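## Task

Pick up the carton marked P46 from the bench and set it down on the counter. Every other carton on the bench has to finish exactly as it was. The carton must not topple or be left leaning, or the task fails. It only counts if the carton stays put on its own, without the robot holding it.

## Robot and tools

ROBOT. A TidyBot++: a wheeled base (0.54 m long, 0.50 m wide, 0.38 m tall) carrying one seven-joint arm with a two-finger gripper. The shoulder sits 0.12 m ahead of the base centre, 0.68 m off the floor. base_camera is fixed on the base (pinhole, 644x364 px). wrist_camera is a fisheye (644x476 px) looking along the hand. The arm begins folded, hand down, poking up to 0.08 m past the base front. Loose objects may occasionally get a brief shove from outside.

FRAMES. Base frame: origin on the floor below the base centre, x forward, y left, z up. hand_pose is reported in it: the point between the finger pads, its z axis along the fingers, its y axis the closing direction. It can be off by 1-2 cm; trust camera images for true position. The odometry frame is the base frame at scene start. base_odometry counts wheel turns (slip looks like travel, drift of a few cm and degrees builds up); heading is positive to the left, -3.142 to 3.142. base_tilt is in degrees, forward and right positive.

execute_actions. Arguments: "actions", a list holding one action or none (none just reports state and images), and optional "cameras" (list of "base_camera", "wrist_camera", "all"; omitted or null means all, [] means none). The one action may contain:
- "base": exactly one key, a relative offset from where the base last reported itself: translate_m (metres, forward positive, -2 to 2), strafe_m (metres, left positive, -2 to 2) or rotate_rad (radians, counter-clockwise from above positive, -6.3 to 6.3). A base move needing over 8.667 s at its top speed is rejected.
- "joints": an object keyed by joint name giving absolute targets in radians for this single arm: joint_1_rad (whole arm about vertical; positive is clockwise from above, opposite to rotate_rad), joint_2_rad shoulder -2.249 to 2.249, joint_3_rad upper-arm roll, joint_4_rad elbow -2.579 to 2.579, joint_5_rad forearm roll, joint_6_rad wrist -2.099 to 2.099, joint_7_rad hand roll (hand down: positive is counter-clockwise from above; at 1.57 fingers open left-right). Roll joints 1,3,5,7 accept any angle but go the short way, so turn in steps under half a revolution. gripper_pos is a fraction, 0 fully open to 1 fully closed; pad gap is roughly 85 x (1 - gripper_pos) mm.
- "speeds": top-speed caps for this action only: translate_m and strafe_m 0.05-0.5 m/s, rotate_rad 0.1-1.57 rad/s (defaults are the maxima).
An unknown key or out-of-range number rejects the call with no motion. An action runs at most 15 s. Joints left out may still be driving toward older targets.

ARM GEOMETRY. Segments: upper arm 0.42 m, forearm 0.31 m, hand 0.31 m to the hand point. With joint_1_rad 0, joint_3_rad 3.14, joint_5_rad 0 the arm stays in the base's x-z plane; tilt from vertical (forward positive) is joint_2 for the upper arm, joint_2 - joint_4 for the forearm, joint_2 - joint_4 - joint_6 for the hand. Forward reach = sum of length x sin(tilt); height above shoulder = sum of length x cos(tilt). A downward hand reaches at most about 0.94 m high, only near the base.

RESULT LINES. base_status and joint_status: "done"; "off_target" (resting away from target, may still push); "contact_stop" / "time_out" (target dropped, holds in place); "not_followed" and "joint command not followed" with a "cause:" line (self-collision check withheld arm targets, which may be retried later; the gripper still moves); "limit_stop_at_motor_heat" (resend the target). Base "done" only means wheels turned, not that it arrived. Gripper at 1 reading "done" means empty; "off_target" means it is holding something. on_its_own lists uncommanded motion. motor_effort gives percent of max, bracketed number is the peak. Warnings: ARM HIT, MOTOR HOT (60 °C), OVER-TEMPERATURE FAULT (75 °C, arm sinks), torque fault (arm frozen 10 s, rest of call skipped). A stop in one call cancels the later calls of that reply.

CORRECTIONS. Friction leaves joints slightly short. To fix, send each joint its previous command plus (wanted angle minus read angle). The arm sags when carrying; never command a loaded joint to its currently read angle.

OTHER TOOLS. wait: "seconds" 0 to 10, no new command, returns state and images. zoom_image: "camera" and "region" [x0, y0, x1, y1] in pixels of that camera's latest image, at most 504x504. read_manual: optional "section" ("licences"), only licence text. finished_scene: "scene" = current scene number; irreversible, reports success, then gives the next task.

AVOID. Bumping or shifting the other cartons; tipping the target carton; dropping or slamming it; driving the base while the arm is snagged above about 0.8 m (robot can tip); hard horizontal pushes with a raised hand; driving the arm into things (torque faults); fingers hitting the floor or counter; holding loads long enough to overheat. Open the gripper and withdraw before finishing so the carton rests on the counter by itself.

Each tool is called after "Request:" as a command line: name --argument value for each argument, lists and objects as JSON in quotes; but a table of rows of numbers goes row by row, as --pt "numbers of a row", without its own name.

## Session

Request:
execute_actions --actions '[]'

Scene clock: 0.00 s.
base_odometry: x=+0.000 y=+0.000 heading=+0.000 (m, m, rad; odometry frame)
base_tilt: forward=-0.4 right=-1.0 (deg)
base_status: not commanded
joint_positions: joint_1_rad=-0.014 joint_2_rad=-0.365 joint_3_rad=+3.137 joint_4_rad=-2.539 joint_5_rad=+0.027 joint_6_rad=-0.852 joint_7_rad=+1.514 gripper_pos=+0.000
joint_status: not commanded
motor_effort: joint_1_rad=+1 joint_2_rad=-1 joint_3_rad=+0 joint_4_rad=+13 joint_5_rad=+0 joint_6_rad=-1 joint_7_rad=+0 (%)
hand_pose: x=+0.2637 y=-0.0024 z=+0.5875 quat_wxyz=(+0.009, +0.998, -0.011, +0.058) (m; base frame)
pictures: base_camera, wrist_camera
Images, in order (width x height): base_camera 644x364, wrist_camera 644x476.

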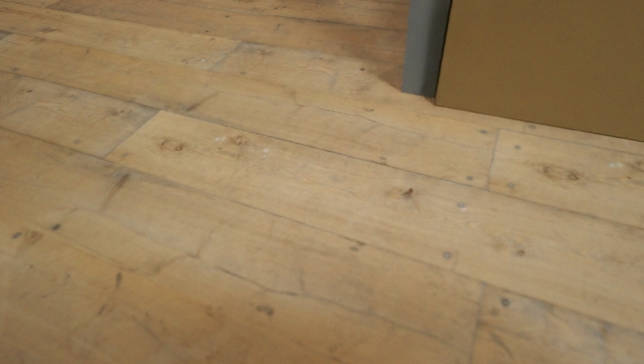

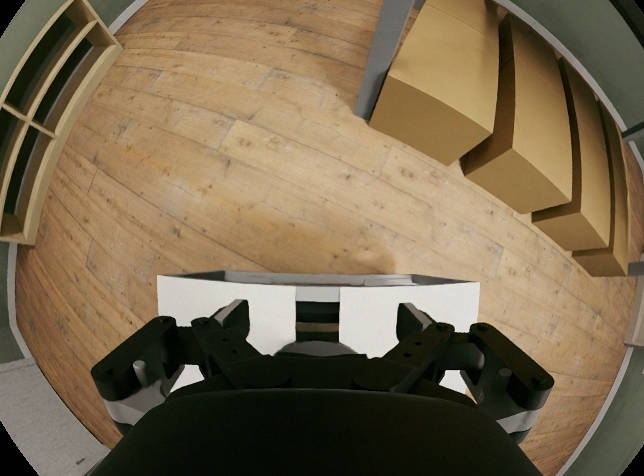

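Request:
execute_actions --actions '[{"joints":{"joint_1_rad":-0.7}}]' --cameras '[]'

Request:
execute_actions --actions '[{"joints":{"joint_2_rad":-0.3,"joint_4_rad":-1.0,"joint_6_rad":-1.3}}]' --cameras '["wrist_camera"]'

Request:
execute_actions --actions '[{"joints":{"joint_1_rad":0.5}}]' --cameras '["wrist_camera"]'

Request:
execute_actions --actions '[{"joints":{"joint_1_rad":2.3}}]' --cameras '["wrist_camera"]'

Scene clock: 8.43 s.
base_odometry: x=+0.000 y=+0.000 heading=+0.000 (m, m, rad; odometry frame)
base_tilt: forward=-0.4 right=-1.1 (deg)
base_status: not commanded
joint_positions: joint_1_rad=-0.676 joint_2_rad=-0.365 joint_3_rad=+3.137 joint_4_rad=-2.539 joint_5_rad=+0.027 joint_6_rad=-0.852 joint_7_rad=+1.514 gripper_pos=+0.000
joint_status: all done
motor_effort: joint_1_rad=+0(1) joint_2_rad=-2(2) joint_3_rad=+0(0) joint_4_rad=+17(17) joint_5_rad=+0(0) joint_6_rad=+2(2) joint_7_rad=+0(0) (%)
hand_pose: x=+0.2347 y=+0.0870 z=+0.5875 quat_wxyz=(-0.010, +0.948, +0.314, +0.058) (m; base frame)
pictures: none
No camera images: the call's "cameras" was empty. Leave "cameras" out to get every camera's image.

Scene clock: 11.50 s.
base_odometry: x=+0.000 y=+0.000 heading=+0.000 (m, m, rad; odometry frame)
base_tilt: forward=-0.4 right=-1.0 (deg)
base_status: not commanded
joint_positions: joint_1_rad=-0.676 joint_2_rad=-0.329 joint_3_rad=+3.137 joint_4_rad=-1.021 joint_5_rad=+0.027 joint_6_rad=-1.271 joint_7_rad=+1.514 gripper_pos=+0.000
joint_status: all done
motor_effort: joint_1_rad=-1(0) joint_2_rad=-4(9) joint_3_rad=+1(0) joint_4_rad=+17(22) joint_5_rad=+0(0) joint_6_rad=+9(9) joint_7_rad=+0(1) (%)
hand_pose: x=+0.3965 y=+0.2171 z=+1.2031 quat_wxyz=(-0.188, +0.792, +0.252, +0.523) (m; base frame)
pictures: wrist_camera
Images, in order (width x height): wrist_camera 644x476.

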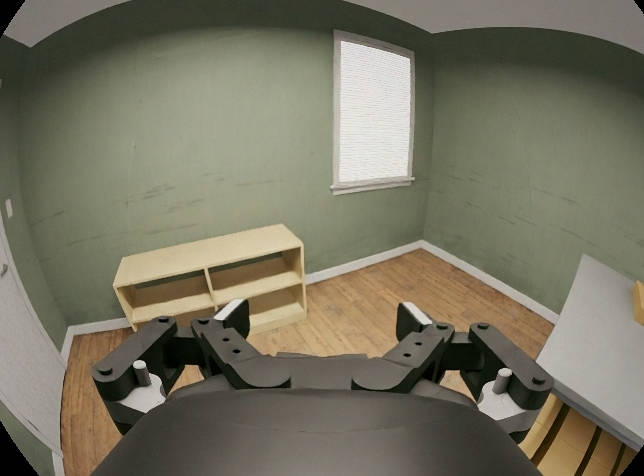

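Scene clock: 13.97 s.
base_odometry: x=+0.000 y=+0.000 heading=+0.000 (m, m, rad; odometry frame)
base_tilt: forward=-0.3 right=-1.0 (deg)
base_status: not commanded
joint_positions: joint_1_rad=+0.476 joint_2_rad=-0.328 joint_3_rad=+3.137 joint_4_rad=-1.021 joint_5_rad=+0.027 joint_6_rad=-1.271 joint_7_rad=+1.514 gripper_pos=+0.000
joint_status: all done
motor_effort: joint_1_rad=+0(0) joint_2_rad=-4(5) joint_3_rad=+1(1) joint_4_rad=+17(18) joint_5_rad=+0(0) joint_6_rad=+9(9) joint_7_rad=+0(0) (%)
hand_pose: x=+0.4304 y=-0.1653 z=+1.2029 quat_wxyz=(+0.128, +0.802, -0.220, +0.541) (m; base frame)
pictures: wrist_camera
Images, in order (width x height): wrist_camera 644x476.

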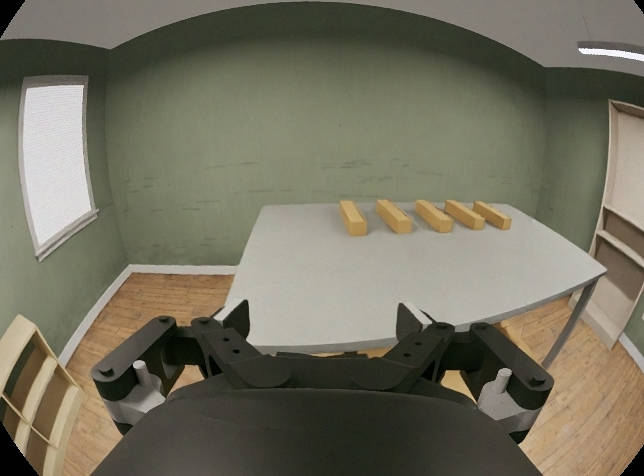

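Scene clock: 16.93 s.
base_odometry: x=+0.000 y=+0.000 heading=+0.000 (m, m, rad; odometry frame)
base_tilt: forward=-0.4 right=-1.0 (deg)
base_status: not commanded
joint_positions: joint_1_rad=+2.276 joint_2_rad=-0.327 joint_3_rad=+3.137 joint_4_rad=-1.021 joint_5_rad=+0.027 joint_6_rad=-1.271 joint_7_rad=+1.514 gripper_pos=+0.000
joint_status: all done
motor_effort: joint_1_rad=+0(2) joint_2_rad=-4(5) joint_3_rad=+1(1) joint_4_rad=+18(18) joint_5_rad=+0(1) joint_6_rad=+9(9) joint_7_rad=+0(0) (%)
hand_pose: x=-0.1131 y=-0.2662 z=+1.2025 quat_wxyz=(+0.503, +0.326, -0.765, +0.236) (m; base frame)
pictures: wrist_camera
Images, in order (width x height): wrist_camera 644x476.

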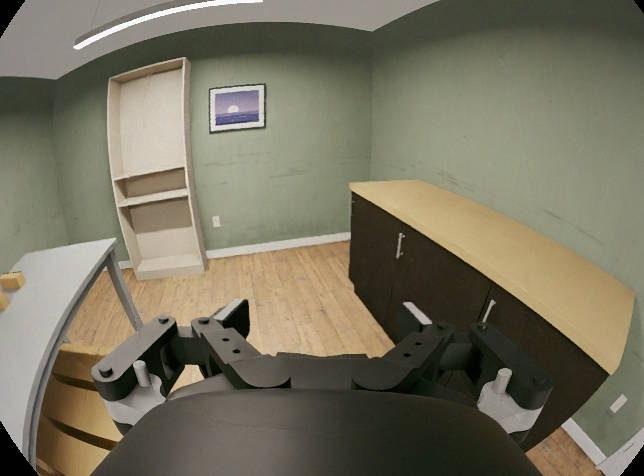

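Request:
execute_actions --actions '[{"base":{"rotate_rad":1.27},"joints":{"joint_1_rad":3.2,"joint_6_rad":-1.5}}]'

Scene clock: 29.63 s.
base_odometry: x=+0.000 y=+0.000 heading=+1.269 (m, m, rad; odometry frame)
base_tilt: forward=-0.4 right=-1.0 (deg)
base_status: done
joint_positions: joint_1_rad=+3.175 joint_2_rad=-0.325 joint_3_rad=+3.137 joint_4_rad=-1.021 joint_5_rad=+0.027 joint_6_rad=-1.472 joint_7_rad=+1.514 gripper_pos=+0.000
joint_status: all done
motor_effort: joint_1_rad=+0(0) joint_2_rad=-4(7) joint_3_rad=+1(1) joint_4_rad=+17(18) joint_5_rad=+0(1) joint_6_rad=+8(9) joint_7_rad=+1(0) (%)
hand_pose: x=-0.2052 y=+0.0156 z=+1.1469 quat_wxyz=(+0.468, -0.043, -0.883, -0.007) (m; base frame)
pictures: base_camera, wrist_camera
Images, in order (width x height): base_camera 644x364, wrist_camera 644x476.

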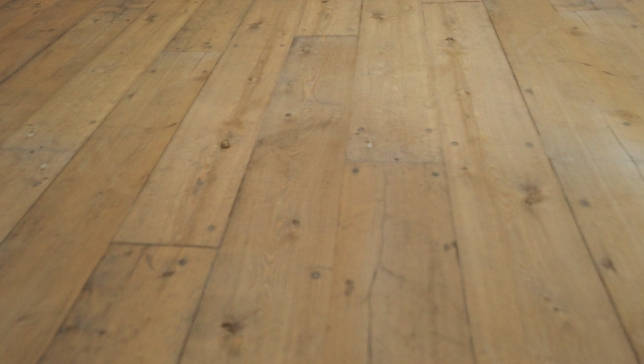

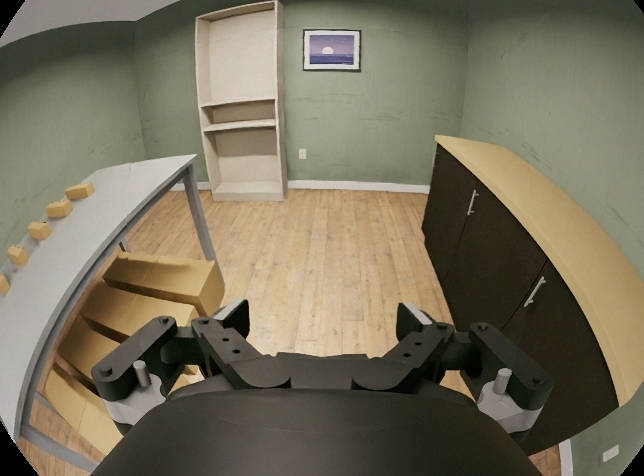

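Request:
execute_actions --actions '[{"base":{"rotate_rad":-0.125}}]' --cameras '["base_camera"]'

Scene clock: 37.17 s.
base_odometry: x=+0.000 y=+0.000 heading=+1.145 (m, m, rad; odometry frame)
base_tilt: forward=-0.3 right=-1.0 (deg)
base_status: done
joint_positions: joint_1_rad=+3.177 joint_2_rad=-0.325 joint_3_rad=+3.137 joint_4_rad=-1.021 joint_5_rad=+0.027 joint_6_rad=-1.472 joint_7_rad=+1.514 gripper_pos=+0.000
joint_status: not commanded
motor_effort: joint_1_rad=+0(1) joint_2_rad=-4(4) joint_3_rad=+1(0) joint_4_rad=+17(17) joint_5_rad=+0(0) joint_6_rad=+8(8) joint_7_rad=+0(0) (%)
hand_pose: x=-0.2052 y=+0.0161 z=+1.1469 quat_wxyz=(+0.468, -0.043, -0.883, -0.007) (m; base frame)
pictures: base_camera
Images, in order (width x height): base_camera 644x364.

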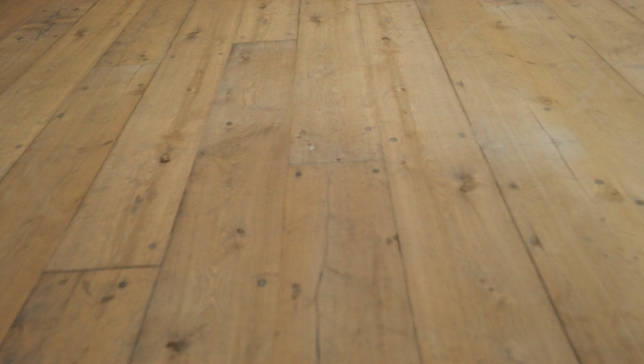

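Request:
execute_actions --actions '[{"base":{"translate_m":0.68}}]' --cameras '[]'

Request:
execute_actions --actions '[{"base":{"strafe_m":-1.85},"joints":{"joint_1_rad":4.0}}]'

Scene clock: 46.30 s.
base_odometry: x=+0.280 y=+0.620 heading=+1.146 (m, m, rad; odometry frame)
base_tilt: forward=-0.4 right=-1.1 (deg)
base_status: done
joint_positions: joint_1_rad=+3.177 joint_2_rad=-0.311 joint_3_rad=+3.137 joint_4_rad=-1.019 joint_5_rad=+0.027 joint_6_rad=-1.476 joint_7_rad=+1.514 gripper_pos=+0.000
joint_status: not commanded
motor_effort: joint_1_rad=+0(0) joint_2_rad=-4(8) joint_3_rad=+0(1) joint_4_rad=+17(18) joint_5_rad=+0(1) joint_6_rad=+8(8) joint_7_rad=+0(1) (%)
hand_pose: x=-0.2107 y=+0.0163 z=+1.1422 quat_wxyz=(+0.461, -0.043, -0.886, -0.007) (m; base frame)
pictures: none
No camera images: the call's "cameras" was empty. Leave "cameras" out to get every camera's image.

Scene clock: 51.37 s.
base_odometry: x=+1.966 y=-0.142 heading=+1.146 (m, m, rad; odometry frame)
base_tilt: forward=-0.3 right=-1.0 (deg)
base_status: done
joint_positions: joint_1_rad=+3.976 joint_2_rad=-0.311 joint_3_rad=+3.137 joint_4_rad=-1.019 joint_5_rad=+0.027 joint_6_rad=-1.476 joint_7_rad=+1.514 gripper_pos=+0.000
joint_status: all done
motor_effort: joint_1_rad=-1(1) joint_2_rad=-4(8) joint_3_rad=+1(1) joint_4_rad=+17(18) joint_5_rad=+0(1) joint_6_rad=+8(8) joint_7_rad=+0(1) (%)
hand_pose: x=-0.0991 y=+0.2477 z=+1.1422 quat_wxyz=(+0.422, -0.385, -0.800, -0.186) (m; base frame)
pictures: base_camera, wrist_camera
Images, in order (width x height): base_camera 644x364, wrist_camera 644x476.

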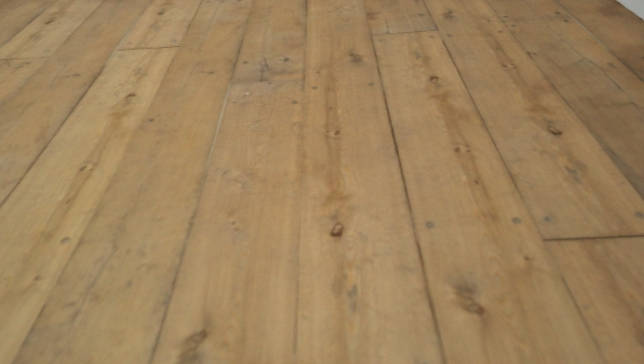

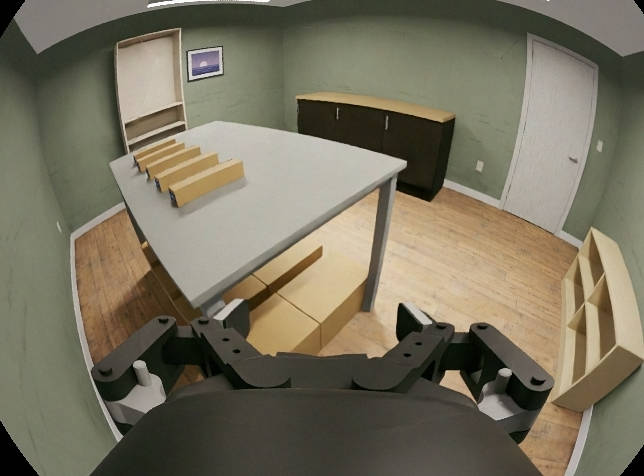

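Request:
execute_actions --actions '[{"base":{"strafe_m":-0.2},"joints":{"joint_1_rad":4.3}}]'

Scene clock: 60.20 s.
base_odometry: x=+2.148 y=-0.224 heading=+1.146 (m, m, rad; odometry frame)
base_tilt: forward=-0.4 right=-1.0 (deg)
base_status: done
joint_positions: joint_1_rad=+4.276 joint_2_rad=-0.311 joint_3_rad=+3.137 joint_4_rad=-1.018 joint_5_rad=+0.027 joint_6_rad=-1.476 joint_7_rad=+1.514 gripper_pos=+0.000
joint_status: all done
motor_effort: joint_1_rad=+0(1) joint_2_rad=-4(8) joint_3_rad=+0(1) joint_4_rad=+17(18) joint_5_rad=+0(0) joint_6_rad=+8(8) joint_7_rad=+1(0) (%)
hand_pose: x=-0.0162 y=+0.3011 z=+1.1424 quat_wxyz=(+0.389, -0.500, -0.733, -0.247) (m; base frame)
pictures: base_camera, wrist_camera
Images, in order (width x height): base_camera 644x364, wrist_camera 644x476.

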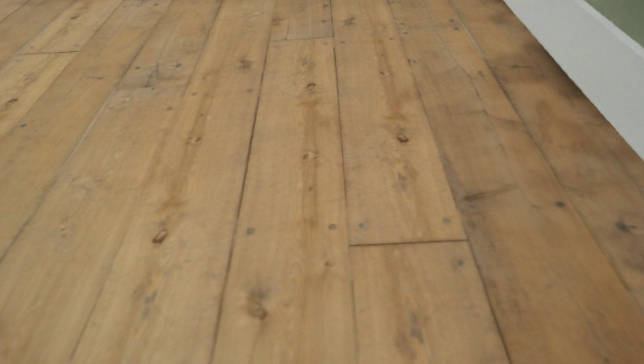

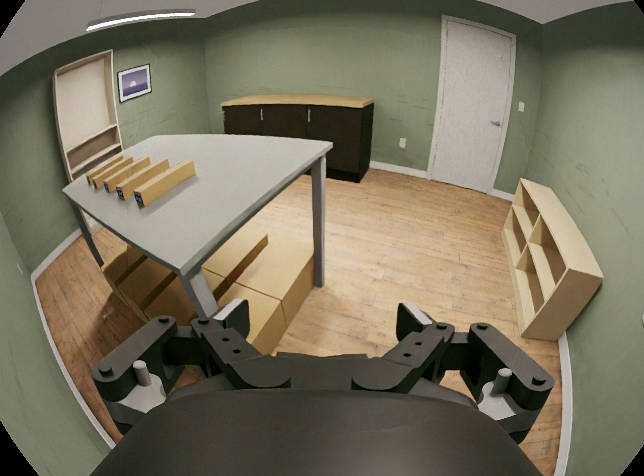

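Request:
execute_actions --actions '[{"base":{"translate_m":-1.0},"joints":{"joint_1_rad":4.5}}]'

Scene clock: 65.87 s.
base_odometry: x=+1.737 y=-1.136 heading=+1.147 (m, m, rad; odometry frame)
base_tilt: forward=-0.4 right=-1.1 (deg)
base_status: done
joint_positions: joint_1_rad=+4.477 joint_2_rad=-0.311 joint_3_rad=+3.137 joint_4_rad=-1.018 joint_5_rad=+0.027 joint_6_rad=-1.476 joint_7_rad=+1.514 gripper_pos=+0.000
joint_status: all done
motor_effort: joint_1_rad=+0(2) joint_2_rad=-5(6) joint_3_rad=+0(2) joint_4_rad=+17(17) joint_5_rad=+0(1) joint_6_rad=+8(8) joint_7_rad=+1(1) (%)
hand_pose: x=+0.0467 y=+0.3221 z=+1.1424 quat_wxyz=(+0.363, -0.571, -0.679, -0.285) (m; base frame)
pictures: base_camera, wrist_camera
Images, in order (width x height): base_camera 644x364, wrist_camera 644x476.

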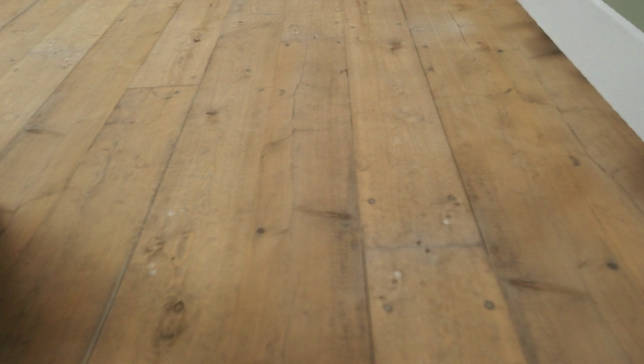

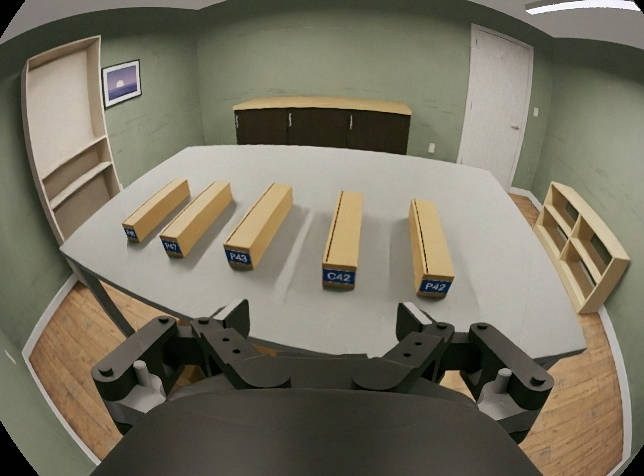

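Request:
zoom_image --camera "wrist_camera" --region '[110, 200, 270, 280]'

Region (110, 200, 270, 280) of wrist_camera's 644x476 image, scaled by 3.150.

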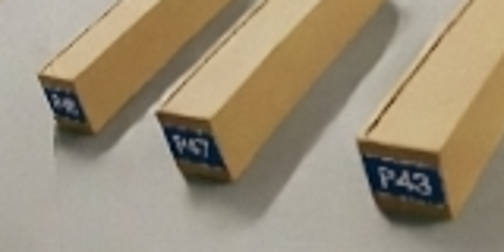

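Request:
execute_actions --actions '[{"base":{"translate_m":-0.66},"joints":{"joint_1_rad":4.735}}]' --cameras '["wrist_camera"]'

Scene clock: 83.40 s.
base_odometry: x=+1.465 y=-1.737 heading=+1.147 (m, m, rad; odometry frame)
base_tilt: forward=-0.4 right=-1.0 (deg)
base_status: done
joint_positions: joint_1_rad=+4.712 joint_2_rad=-0.311 joint_3_rad=+3.137 joint_4_rad=-1.018 joint_5_rad=+0.027 joint_6_rad=-1.476 joint_7_rad=+1.514 gripper_pos=+0.000
joint_status: all done
motor_effort: joint_1_rad=-1(2) joint_2_rad=-4(5) joint_3_rad=+1(2) joint_4_rad=+17(17) joint_5_rad=+1(1) joint_6_rad=+8(8) joint_7_rad=+0(0) (%)
hand_pose: x=+0.1237 y=+0.3300 z=+1.1424 quat_wxyz=(+0.327, -0.647, -0.608, -0.325) (m; base frame)
pictures: wrist_camera
Images, in order (width x height): wrist_camera 644x476.

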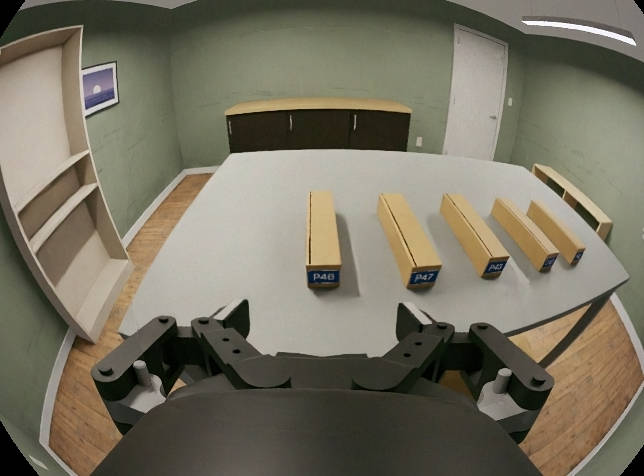

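Request:
execute_actions --actions '[{"base":{"strafe_m":-0.05},"joints":{"joint_2_rad":0.30,"joint_4_rad":-0.70,"joint_6_rad":-1.56,"joint_7_rad":1.58,"joint_5_rad":0.0}}]' --cameras '["wrist_camera"]'

Scene clock: 92.67 s.
base_odometry: x=+1.511 y=-1.758 heading=+1.147 (m, m, rad; odometry frame)
base_tilt: forward=-0.4 right=-1.1 (deg)
base_status: done
joint_positions: joint_1_rad=+4.712 joint_2_rad=+0.299 joint_3_rad=+3.137 joint_4_rad=-0.726 joint_5_rad=+0.025 joint_6_rad=-1.531 joint_7_rad=+1.536 gripper_pos=+0.000
joint_status: all done
motor_effort: joint_1_rad=+0(0) joint_2_rad=-31(34) joint_3_rad=+0(1) joint_4_rad=+20(21) joint_5_rad=+0(0) joint_6_rad=+6(8) joint_7_rad=+0(1) (%)
hand_pose: x=+0.1233 y=+0.5646 z=+0.9878 quat_wxyz=(+0.200, -0.690, -0.664, -0.208) (m; base frame)
pictures: wrist_camera
Images, in order (width x height): wrist_camera 644x476.

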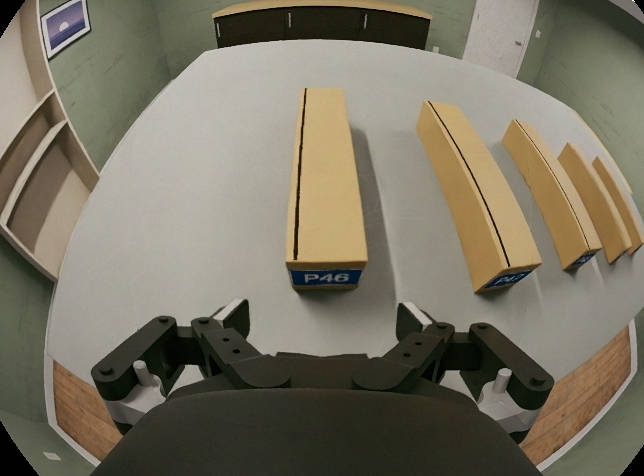

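Request:
execute_actions --actions '[{"joints":{"joint_2_rad":0.36,"joint_4_rad":-0.845,"joint_6_rad":-1.357,"joint_7_rad":1.61}}]' --cameras '["wrist_camera"]'

Scene clock: 100.13 s.
base_odometry: x=+1.511 y=-1.758 heading=+1.147 (m, m, rad; odometry frame)
base_tilt: forward=-0.4 right=-1.1 (deg)
base_status: not commanded
joint_positions: joint_1_rad=+4.712 joint_2_rad=+0.346 joint_3_rad=+3.137 joint_4_rad=-0.825 joint_5_rad=+0.025 joint_6_rad=-1.382 joint_7_rad=+1.566 gripper_pos=+0.000
joint_status: all done
motor_effort: joint_1_rad=+0(0) joint_2_rad=-34(37) joint_3_rad=+0(0) joint_4_rad=+21(21) joint_5_rad=+0(0) joint_6_rad=+6(6) joint_7_rad=+0(1) (%)
hand_pose: x=+0.1230 y=+0.6051 z=+0.9410 quat_wxyz=(+0.198, -0.678, -0.676, -0.212) (m; base frame)
pictures: wrist_camera
Images, in order (width x height): wrist_camera 644x476.

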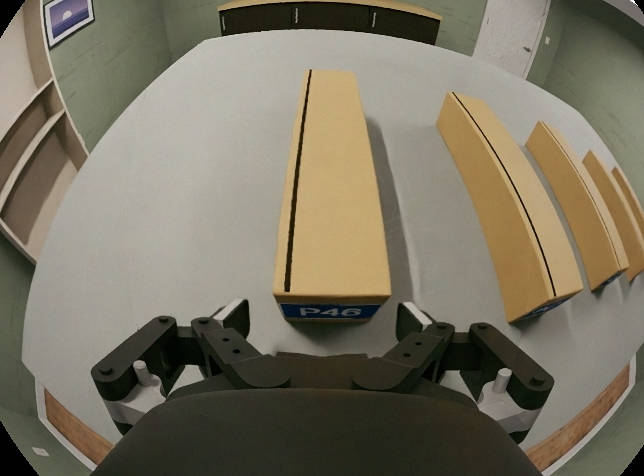

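Request:
execute_actions --actions '[{"base":{"translate_m":0.006}}]' --cameras '[]'

Request:
execute_actions --actions '[{"base":{"strafe_m":0.06},"speeds":{"strafe_m":0.06}}]'

Scene clock: 104.43 s.
base_odometry: x=+1.513 y=-1.753 heading=+1.147 (m, m, rad; odometry frame)
base_tilt: forward=-0.3 right=-1.1 (deg)
base_status: done
joint_positions: joint_1_rad=+4.718 joint_2_rad=+0.346 joint_3_rad=+3.137 joint_4_rad=-0.825 joint_5_rad=+0.023 joint_6_rad=-1.382 joint_7_rad=+1.566 gripper_pos=+0.000
joint_status: not commanded
motor_effort: joint_1_rad=+0(3) joint_2_rad=-34(35) joint_3_rad=+0(2) joint_4_rad=+21(21) joint_5_rad=+0(1) joint_6_rad=+6(5) joint_7_rad=+0(0) (%)
hand_pose: x=+0.1254 y=+0.6051 z=+0.9409 quat_wxyz=(+0.198, -0.680, -0.674, -0.212) (m; base frame)
pictures: none
No camera images: the call's "cameras" was empty. Leave "cameras" out to get every camera's image.

Scene clock: 105.90 s.
base_odometry: x=+1.459 y=-1.728 heading=+1.146 (m, m, rad; odometry frame)
base_tilt: forward=-0.3 right=-1.1 (deg)
base_status: done
joint_positions: joint_1_rad=+4.718 joint_2_rad=+0.348 joint_3_rad=+3.137 joint_4_rad=-0.825 joint_5_rad=+0.022 joint_6_rad=-1.381 joint_7_rad=+1.566 gripper_pos=+0.000
joint_status: not commanded
motor_effort: joint_1_rad=-1(1) joint_2_rad=-34(37) joint_3_rad=+0(1) joint_4_rad=+20(21) joint_5_rad=+0(0) joint_6_rad=+6(6) joint_7_rad=+0(1) (%)
hand_pose: x=+0.1253 y=+0.6056 z=+0.9399 quat_wxyz=(+0.198, -0.680, -0.674, -0.211) (m; base frame)
pictures: base_camera, wrist_camera
Images, in order (width x height): base_camera 644x364, wrist_camera 644x476.

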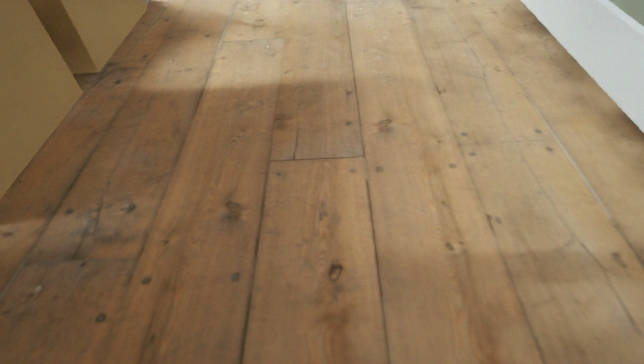

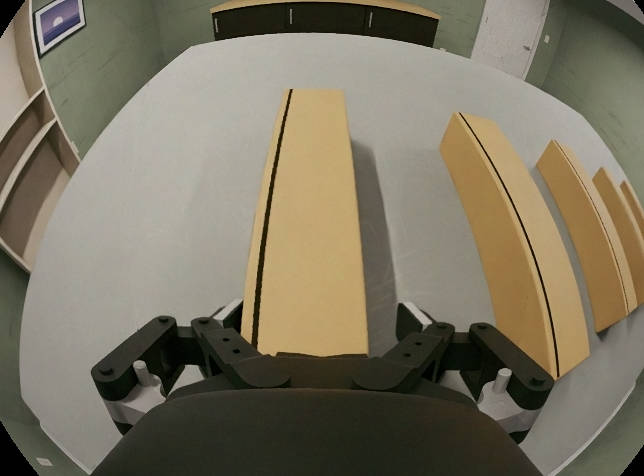

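Request:
execute_actions --actions '[{"base":{"translate_m":-0.008}}]' --cameras '["wrist_camera"]'

Request:
execute_actions --actions '[{"base":{"strafe_m":0.085},"speeds":{"strafe_m":0.06}}]'

Scene clock: 109.87 s.
base_odometry: x=+1.455 y=-1.735 heading=+1.146 (m, m, rad; odometry frame)
base_tilt: forward=-0.4 right=-1.1 (deg)
base_status: done
joint_positions: joint_1_rad=+4.720 joint_2_rad=+0.348 joint_3_rad=+3.137 joint_4_rad=-0.825 joint_5_rad=+0.022 joint_6_rad=-1.381 joint_7_rad=+1.566 gripper_pos=+0.000
joint_status: not commanded
motor_effort: joint_1_rad=+0(3) joint_2_rad=-34(35) joint_3_rad=+0(1) joint_4_rad=+20(21) joint_5_rad=+0(1) joint_6_rad=+5(6) joint_7_rad=+1(0) (%)
hand_pose: x=+0.1263 y=+0.6056 z=+0.9398 quat_wxyz=(+0.198, -0.680, -0.673, -0.211) (m; base frame)
pictures: wrist_camera
Images, in order (width x height): wrist_camera 644x476.

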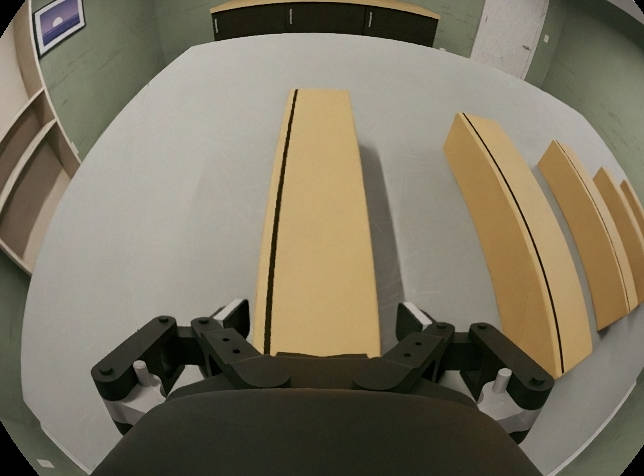

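Scene clock: 111.77 s.
base_odometry: x=+1.378 y=-1.700 heading=+1.146 (m, m, rad; odometry frame)
base_tilt: forward=-0.3 right=-1.1 (deg)
base_status: done
joint_positions: joint_1_rad=+4.720 joint_2_rad=+0.349 joint_3_rad=+3.137 joint_4_rad=-0.825 joint_5_rad=+0.021 joint_6_rad=-1.381 joint_7_rad=+1.566 gripper_pos=+0.000
joint_status: not commanded
motor_effort: joint_1_rad=-1(3) joint_2_rad=-35(37) joint_3_rad=+0(1) joint_4_rad=+21(21) joint_5_rad=+0(1) joint_6_rad=+5(6) joint_7_rad=+0(1) (%)
hand_pose: x=+0.1263 y=+0.6061 z=+0.9390 quat_wxyz=(+0.197, -0.680, -0.673, -0.211) (m; base frame)
pictures: base_camera, wrist_camera
Images, in order (width x height): base_camera 644x364, wrist_camera 644x476.

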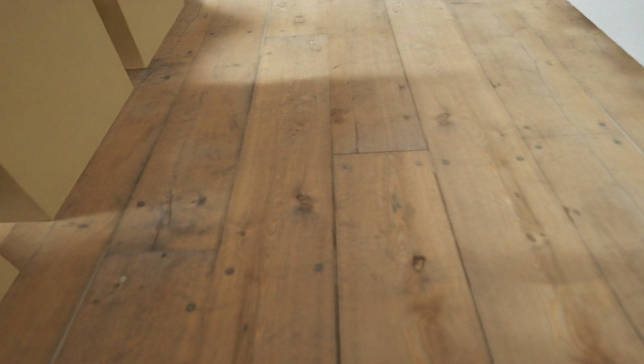

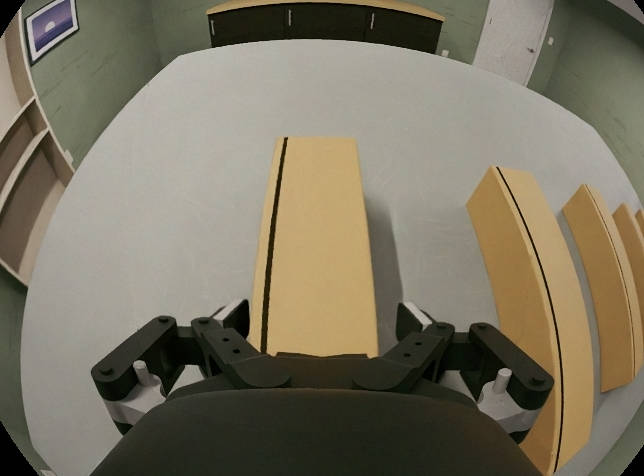

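Request:
execute_actions --actions '[{"joints":{"gripper_pos":1.0}}]' --cameras '["wrist_camera"]'

Request:
execute_actions --actions '[{"joints":{"joint_2_rad":0.22,"joint_4_rad":-0.80,"joint_6_rad":-1.50}}]' --cameras '["wrist_camera"]'

Scene clock: 117.20 s.
base_odometry: x=+1.378 y=-1.700 heading=+1.146 (m, m, rad; odometry frame)
base_tilt: forward=-0.3 right=-1.1 (deg)
base_status: not commanded
joint_positions: joint_1_rad=+4.720 joint_2_rad=+0.349 joint_3_rad=+3.137 joint_4_rad=-0.825 joint_5_rad=+0.021 joint_6_rad=-1.379 joint_7_rad=+1.566 gripper_pos=+0.348
joint_status: gripper_pos off_target (ended at +0.348, target +1.000)
motor_effort: joint_1_rad=+0(1) joint_2_rad=-31(34) joint_3_rad=+0(0) joint_4_rad=+18(21) joint_5_rad=+0(1) joint_6_rad=+5(6) joint_7_rad=+1(0) (%)
hand_pose: x=+0.1263 y=+0.6064 z=+0.9397 quat_wxyz=(+0.198, -0.680, -0.673, -0.212) (m; base frame)
pictures: wrist_camera
Images, in order (width x height): wrist_camera 644x476.

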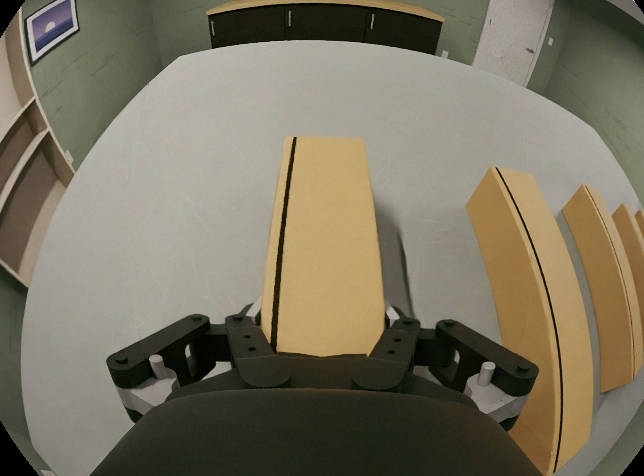

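Scene clock: 118.37 s.
base_odometry: x=+1.378 y=-1.700 heading=+1.146 (m, m, rad; odometry frame)
base_tilt: forward=-0.4 right=-1.1 (deg)
base_status: not commanded
joint_positions: joint_1_rad=+4.720 joint_2_rad=+0.230 joint_3_rad=+3.137 joint_4_rad=-0.819 joint_5_rad=+0.021 joint_6_rad=-1.477 joint_7_rad=+1.566 gripper_pos=+0.348
joint_status: all done
motor_effort: joint_1_rad=-1(1) joint_2_rad=-28(38) joint_3_rad=+0(1) joint_4_rad=+19(22) joint_5_rad=+0(0) joint_6_rad=+6(6) joint_7_rad=+0(1) (%)
hand_pose: x=+0.1261 y=+0.5481 z=+0.9943 quat_wxyz=(+0.208, -0.678, -0.670, -0.221) (m; base frame)
pictures: wrist_camera
Images, in order (width x height): wrist_camera 644x476.

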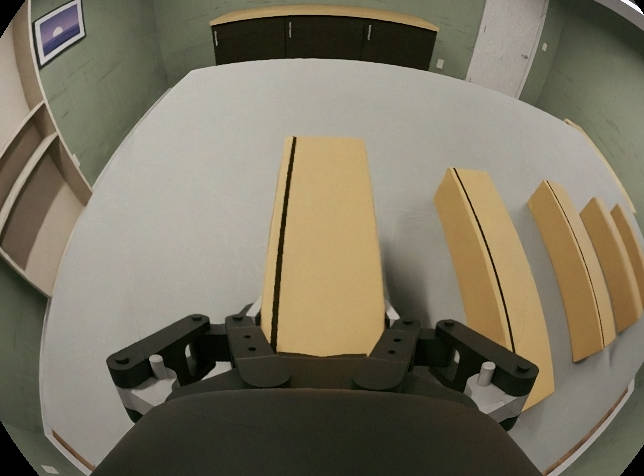

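Request:
execute_actions --actions '[{"base":{"strafe_m":-0.1},"joints":{"joint_2_rad":-0.12,"joint_4_rad":-0.9,"joint_6_rad":-1.62}}]' --cameras '["wrist_camera"]'

Request:
execute_actions --actions '[{"joints":{"joint_1_rad":6.28}}]'

Scene clock: 125.17 s.
base_odometry: x=+1.469 y=-1.741 heading=+1.146 (m, m, rad; odometry frame)
base_tilt: forward=-0.4 right=-1.0 (deg)
base_status: done
joint_positions: joint_1_rad=+4.720 joint_2_rad=-0.127 joint_3_rad=+3.137 joint_4_rad=-0.878 joint_5_rad=+0.021 joint_6_rad=-1.595 joint_7_rad=+1.566 gripper_pos=+0.348
joint_status: all done
motor_effort: joint_1_rad=+0(1) joint_2_rad=-12(35) joint_3_rad=+0(0) joint_4_rad=+18(22) joint_5_rad=+0(0) joint_6_rad=+7(8) joint_7_rad=+1(0) (%)
hand_pose: x=+0.1249 y=+0.3833 z=+1.1115 quat_wxyz=(+0.268, -0.657, -0.646, -0.281) (m; base frame)
pictures: wrist_camera
Images, in order (width x height): wrist_camera 644x476.

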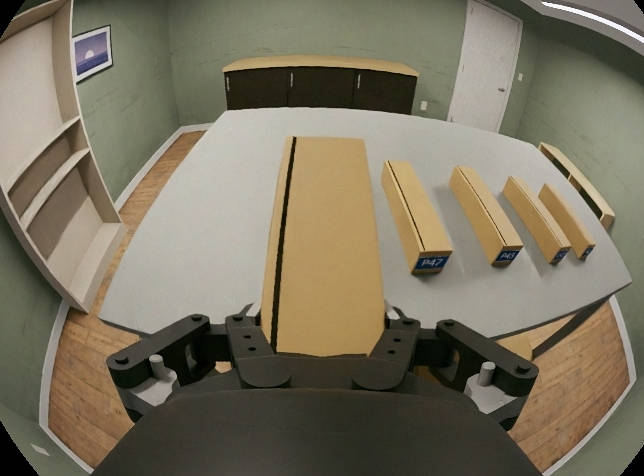

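Scene clock: 127.93 s.
base_odometry: x=+1.469 y=-1.741 heading=+1.146 (m, m, rad; odometry frame)
base_tilt: forward=-0.4 right=-1.0 (deg)
base_status: not commanded
joint_positions: joint_1_rad=+6.257 joint_2_rad=-0.127 joint_3_rad=+3.137 joint_4_rad=-0.878 joint_5_rad=+0.021 joint_6_rad=-1.595 joint_7_rad=+1.566 gripper_pos=+0.348
joint_status: all done
motor_effort: joint_1_rad=+0(1) joint_2_rad=-12(13) joint_3_rad=+1(1) joint_4_rad=+17(18) joint_5_rad=+0(1) joint_6_rad=+7(7) joint_7_rad=+1(0) (%)
hand_pose: x=+0.5022 y=+0.0072 z=+1.1115 quat_wxyz=(-0.003, -0.922, -0.008, -0.388) (m; base frame)
pictures: base_camera, wrist_camera
Images, in order (width x height): base_camera 644x364, wrist_camera 644x476.

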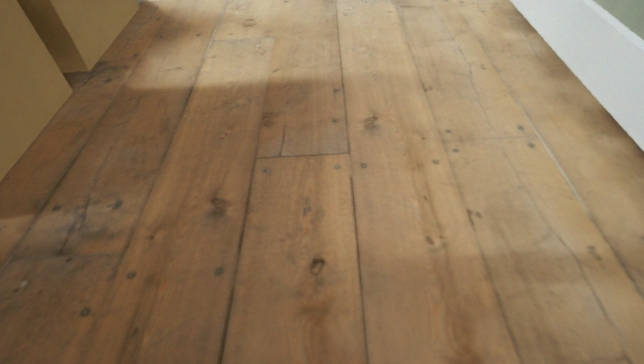

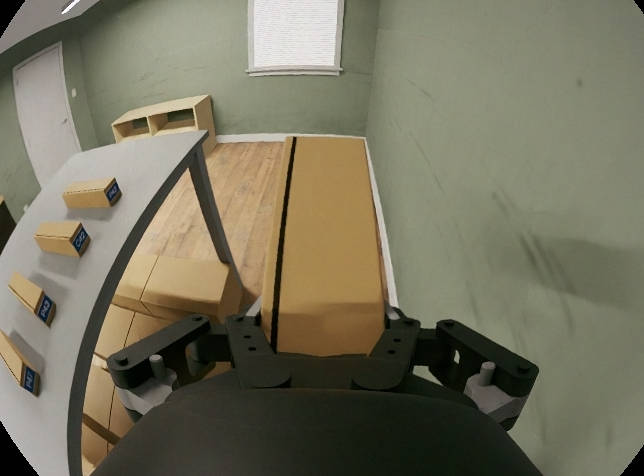

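Request:
execute_actions --actions '[{"base":{"translate_m":1.6}}]'

Request:
execute_actions --actions '[{"base":{"strafe_m":2.0}}]' --cameras '[]'

Request:
execute_actions --actions '[{"joints":{"joint_1_rad":4.4}}]'

Scene clock: 136.53 s.
base_odometry: x=+2.127 y=-0.283 heading=+1.147 (m, m, rad; odometry frame)
base_tilt: forward=-0.3 right=-1.1 (deg)
base_status: done
joint_positions: joint_1_rad=+6.257 joint_2_rad=-0.124 joint_3_rad=+3.137 joint_4_rad=-0.881 joint_5_rad=+0.021 joint_6_rad=-1.597 joint_7_rad=+1.566 gripper_pos=+0.348
joint_status: not commanded
motor_effort: joint_1_rad=+0(0) joint_2_rad=-13(16) joint_3_rad=+0(1) joint_4_rad=+18(18) joint_5_rad=+0(1) joint_6_rad=+7(8) joint_7_rad=+0(0) (%)
hand_pose: x=+0.5032 y=+0.0072 z=+1.1085 quat_wxyz=(-0.003, -0.923, -0.008, -0.384) (m; base frame)
pictures: base_camera, wrist_camera
Images, in order (width x height): base_camera 644x364, wrist_camera 644x476.

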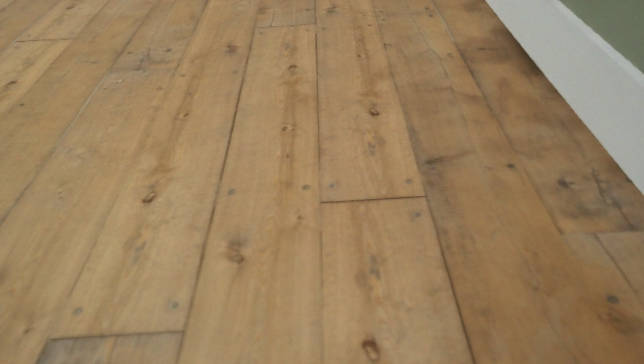

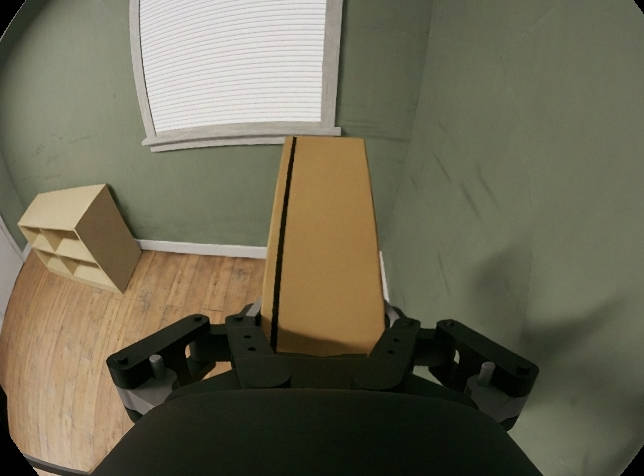

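Scene clock: 141.90 s.
base_odometry: x=+0.305 y=+0.541 heading=+1.146 (m, m, rad; odometry frame)
base_tilt: forward=-0.4 right=-1.1 (deg)
base_status: done
joint_positions: joint_1_rad=+6.259 joint_2_rad=-0.124 joint_3_rad=+3.137 joint_4_rad=-0.881 joint_5_rad=+0.019 joint_6_rad=-1.597 joint_7_rad=+1.566 gripper_pos=+0.348
joint_status: not commanded
motor_effort: joint_1_rad=+0(2) joint_2_rad=-12(13) joint_3_rad=+1(2) joint_4_rad=+18(18) joint_5_rad=+0(1) joint_6_rad=+7(7) joint_7_rad=+1(0) (%)
hand_pose: x=+0.5032 y=+0.0070 z=+1.1085 quat_wxyz=(-0.002, -0.923, -0.008, -0.384) (m; base frame)
pictures: none
No camera images: the call's "cameras" was empty. Leave "cameras" out to get every camera's image.

Scene clock: 144.93 s.
base_odometry: x=+0.305 y=+0.541 heading=+1.146 (m, m, rad; odometry frame)
base_tilt: forward=-0.3 right=-1.1 (deg)
base_status: not commanded
joint_positions: joint_1_rad=+4.423 joint_2_rad=-0.124 joint_3_rad=+3.137 joint_4_rad=-0.881 joint_5_rad=+0.019 joint_6_rad=-1.597 joint_7_rad=+1.566 gripper_pos=+0.348
joint_status: all done
motor_effort: joint_1_rad=+0(0) joint_2_rad=-12(14) joint_3_rad=+0(1) joint_4_rad=+18(18) joint_5_rad=+0(0) joint_6_rad=+7(7) joint_7_rad=+0(0) (%)
hand_pose: x=+0.0117 y=+0.3689 z=+1.1085 quat_wxyz=(+0.304, -0.555, -0.738, -0.235) (m; base frame)
pictures: base_camera, wrist_camera
Images, in order (width x height): base_camera 644x364, wrist_camera 644x476.

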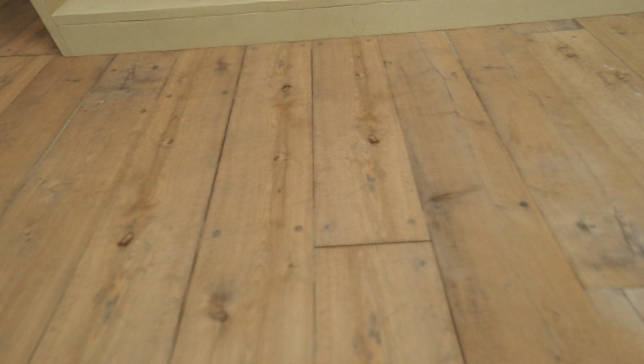

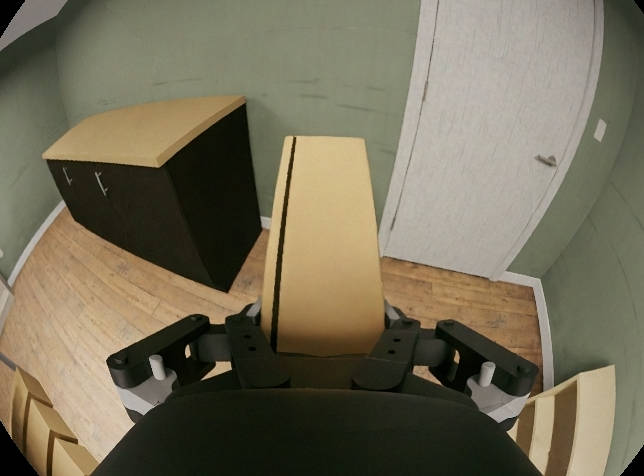

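Request:
execute_actions --actions '[{"base":{"strafe_m":0.36},"joints":{"joint_1_rad":4.72}}]' --cameras '[]'

Request:
execute_actions --actions '[{"base":{"translate_m":-1.3}}]'

Scene clock: 153.93 s.
base_odometry: x=-0.023 y=+0.690 heading=+1.146 (m, m, rad; odometry frame)
base_tilt: forward=-0.4 right=-1.1 (deg)
base_status: done
joint_positions: joint_1_rad=+4.697 joint_2_rad=-0.116 joint_3_rad=+3.137 joint_4_rad=-0.882 joint_5_rad=+0.019 joint_6_rad=-1.599 joint_7_rad=+1.566 gripper_pos=+0.348
joint_status: all done
motor_effort: joint_1_rad=+0(0) joint_2_rad=-13(17) joint_3_rad=+0(2) joint_4_rad=+17(19) joint_5_rad=+0(1) joint_6_rad=+7(8) joint_7_rad=+1(0) (%)
hand_pose: x=+0.1156 y=+0.3872 z=+1.1044 quat_wxyz=(+0.265, -0.652, -0.657, -0.271) (m; base frame)
pictures: none
No camera images: the call's "cameras" was empty. Leave "cameras" out to get every camera's image.

Scene clock: 157.90 s.
base_odometry: x=-0.560 y=-0.495 heading=+1.146 (m, m, rad; odometry frame)
base_tilt: forward=-0.3 right=-1.1 (deg)
base_status: done
joint_positions: joint_1_rad=+4.699 joint_2_rad=-0.116 joint_3_rad=+3.137 joint_4_rad=-0.882 joint_5_rad=+0.018 joint_6_rad=-1.599 joint_7_rad=+1.566 gripper_pos=+0.348
joint_status: not commanded
motor_effort: joint_1_rad=+0(1) joint_2_rad=-12(14) joint_3_rad=+0(2) joint_4_rad=+18(18) joint_5_rad=+0(1) joint_6_rad=+7(7) joint_7_rad=+1(0) (%)
hand_pose: x=+0.1160 y=+0.3872 z=+1.1043 quat_wxyz=(+0.265, -0.653, -0.656, -0.271) (m; base frame)
pictures: base_camera, wrist_camera
Images, in order (width x height): base_camera 644x364, wrist_camera 644x476.

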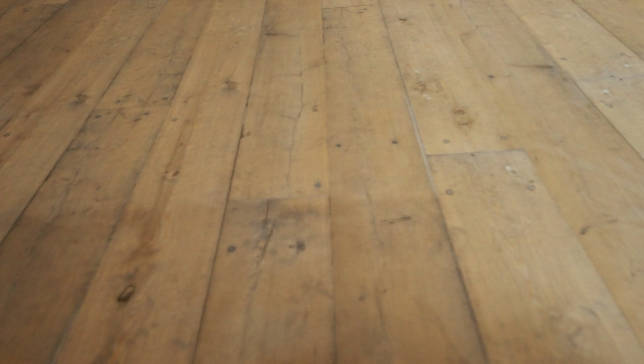

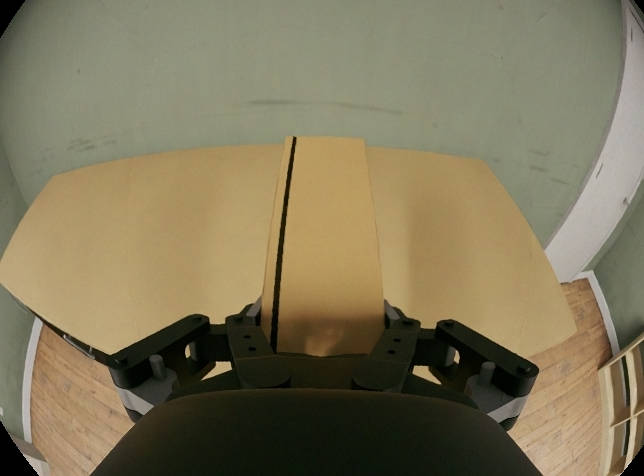

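Request:
execute_actions --actions '[{"base":{"strafe_m":0.09},"joints":{"joint_1_rad":4.735,"joint_2_rad":0.40,"joint_4_rad":-0.66,"joint_6_rad":-1.46}}]'

Scene clock: 163.97 s.
base_odometry: x=-0.642 y=-0.458 heading=+1.146 (m, m, rad; odometry frame)
base_tilt: forward=-0.3 right=-1.1 (deg)
base_status: done
joint_positions: joint_1_rad=+4.709 joint_2_rad=+0.396 joint_3_rad=+3.137 joint_4_rad=-0.688 joint_5_rad=+0.018 joint_6_rad=-1.489 joint_7_rad=+1.566 gripper_pos=+0.348
joint_status: all done
motor_effort: joint_1_rad=+0(0) joint_2_rad=-36(38) joint_3_rad=+0(1) joint_4_rad=+21(21) joint_5_rad=+0(1) joint_6_rad=+6(8) joint_7_rad=-1(1) (%)
hand_pose: x=+0.1187 y=+0.6078 z=+0.9549 quat_wxyz=(+0.194, -0.679, -0.678, -0.203) (m; base frame)
pictures: base_camera, wrist_camera
Images, in order (width x height): base_camera 644x364, wrist_camera 644x476.

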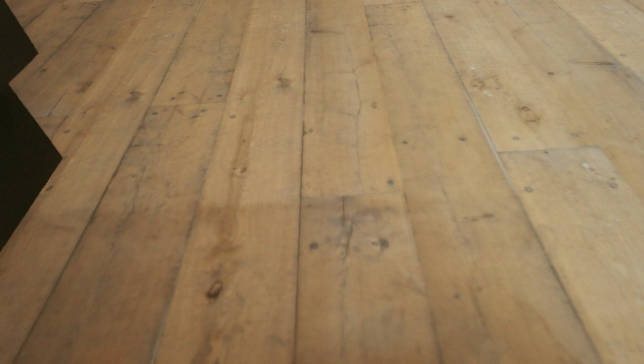

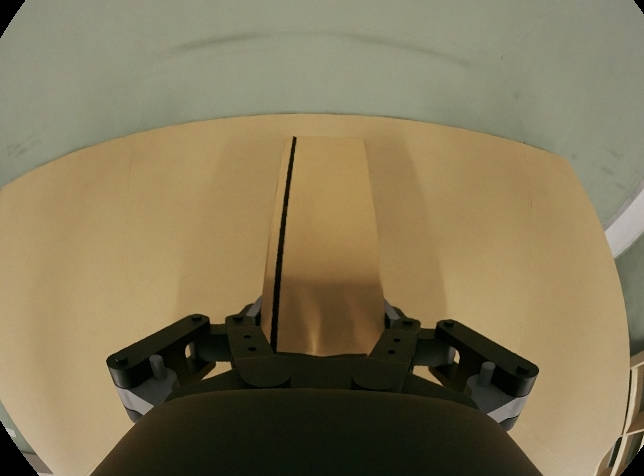

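Request:
execute_actions --actions '[{"joints":{"joint_2_rad":0.45,"joint_6_rad":-1.41}}]' --cameras '["wrist_camera"]'

Scene clock: 167.97 s.
base_odometry: x=-0.642 y=-0.458 heading=+1.146 (m, m, rad; odometry frame)
base_tilt: forward=-0.3 right=-1.1 (deg)
base_status: not commanded
joint_positions: joint_1_rad=+4.709 joint_2_rad=+0.433 joint_3_rad=+3.137 joint_4_rad=-0.685 joint_5_rad=+0.018 joint_6_rad=-1.436 joint_7_rad=+1.566 gripper_pos=+0.348
joint_status: all done
motor_effort: joint_1_rad=+0(0) joint_2_rad=-37(38) joint_3_rad=-1(0) joint_4_rad=+20(21) joint_5_rad=+0(0) joint_6_rad=+6(6) joint_7_rad=+1(0) (%)
hand_pose: x=+0.1185 y=+0.6317 z=+0.9423 quat_wxyz=(+0.201, -0.677, -0.677, -0.209) (m; base frame)
pictures: wrist_camera
Images, in order (width x height): wrist_camera 644x476.

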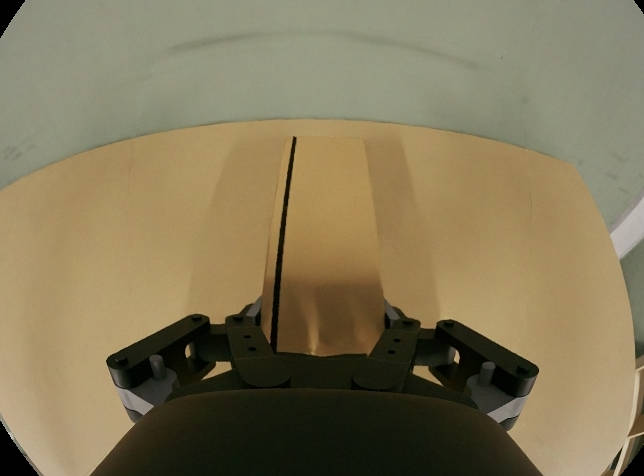

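No contact sign yet; a small step further down.

Request:
execute_actions --actions '[{"joints":{"joint_2_rad":0.475,"joint_6_rad":-1.395}}]' --cameras '["wrist_camera"]'

Scene clock: 171.10 s.
base_odometry: x=-0.642 y=-0.458 heading=+1.146 (m, m, rad; odometry frame)
base_tilt: forward=-0.4 right=-1.1 (deg)
base_status: not commanded
joint_positions: joint_1_rad=+4.709 joint_2_rad=+0.448 joint_3_rad=+3.137 joint_4_rad=-0.683 joint_5_rad=+0.018 joint_6_rad=-1.422 joint_7_rad=+1.566 gripper_pos=+0.348
joint_status: all done
motor_effort: joint_1_rad=+0(0) joint_2_rad=-37(39) joint_3_rad=+0(0) joint_4_rad=+20(21) joint_5_rad=+0(0) joint_6_rad=+6(7) joint_7_rad=+1(1) (%)
hand_pose: x=+0.1185 y=+0.6395 z=+0.9359 quat_wxyz=(+0.201, -0.677, -0.677, -0.209) (m; base frame)
pictures: wrist_camera
Images, in order (width x height): wrist_camera 644x476.

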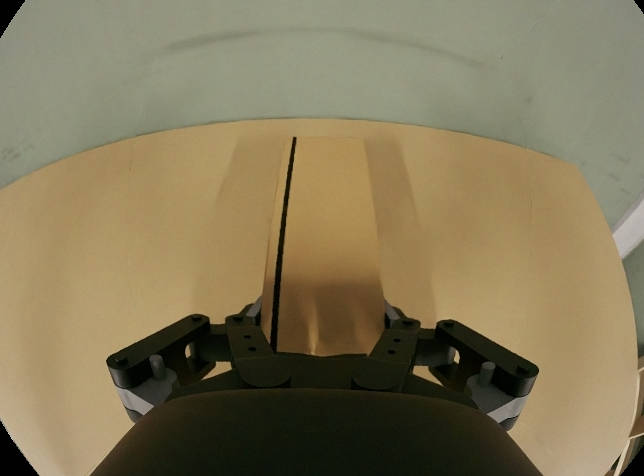

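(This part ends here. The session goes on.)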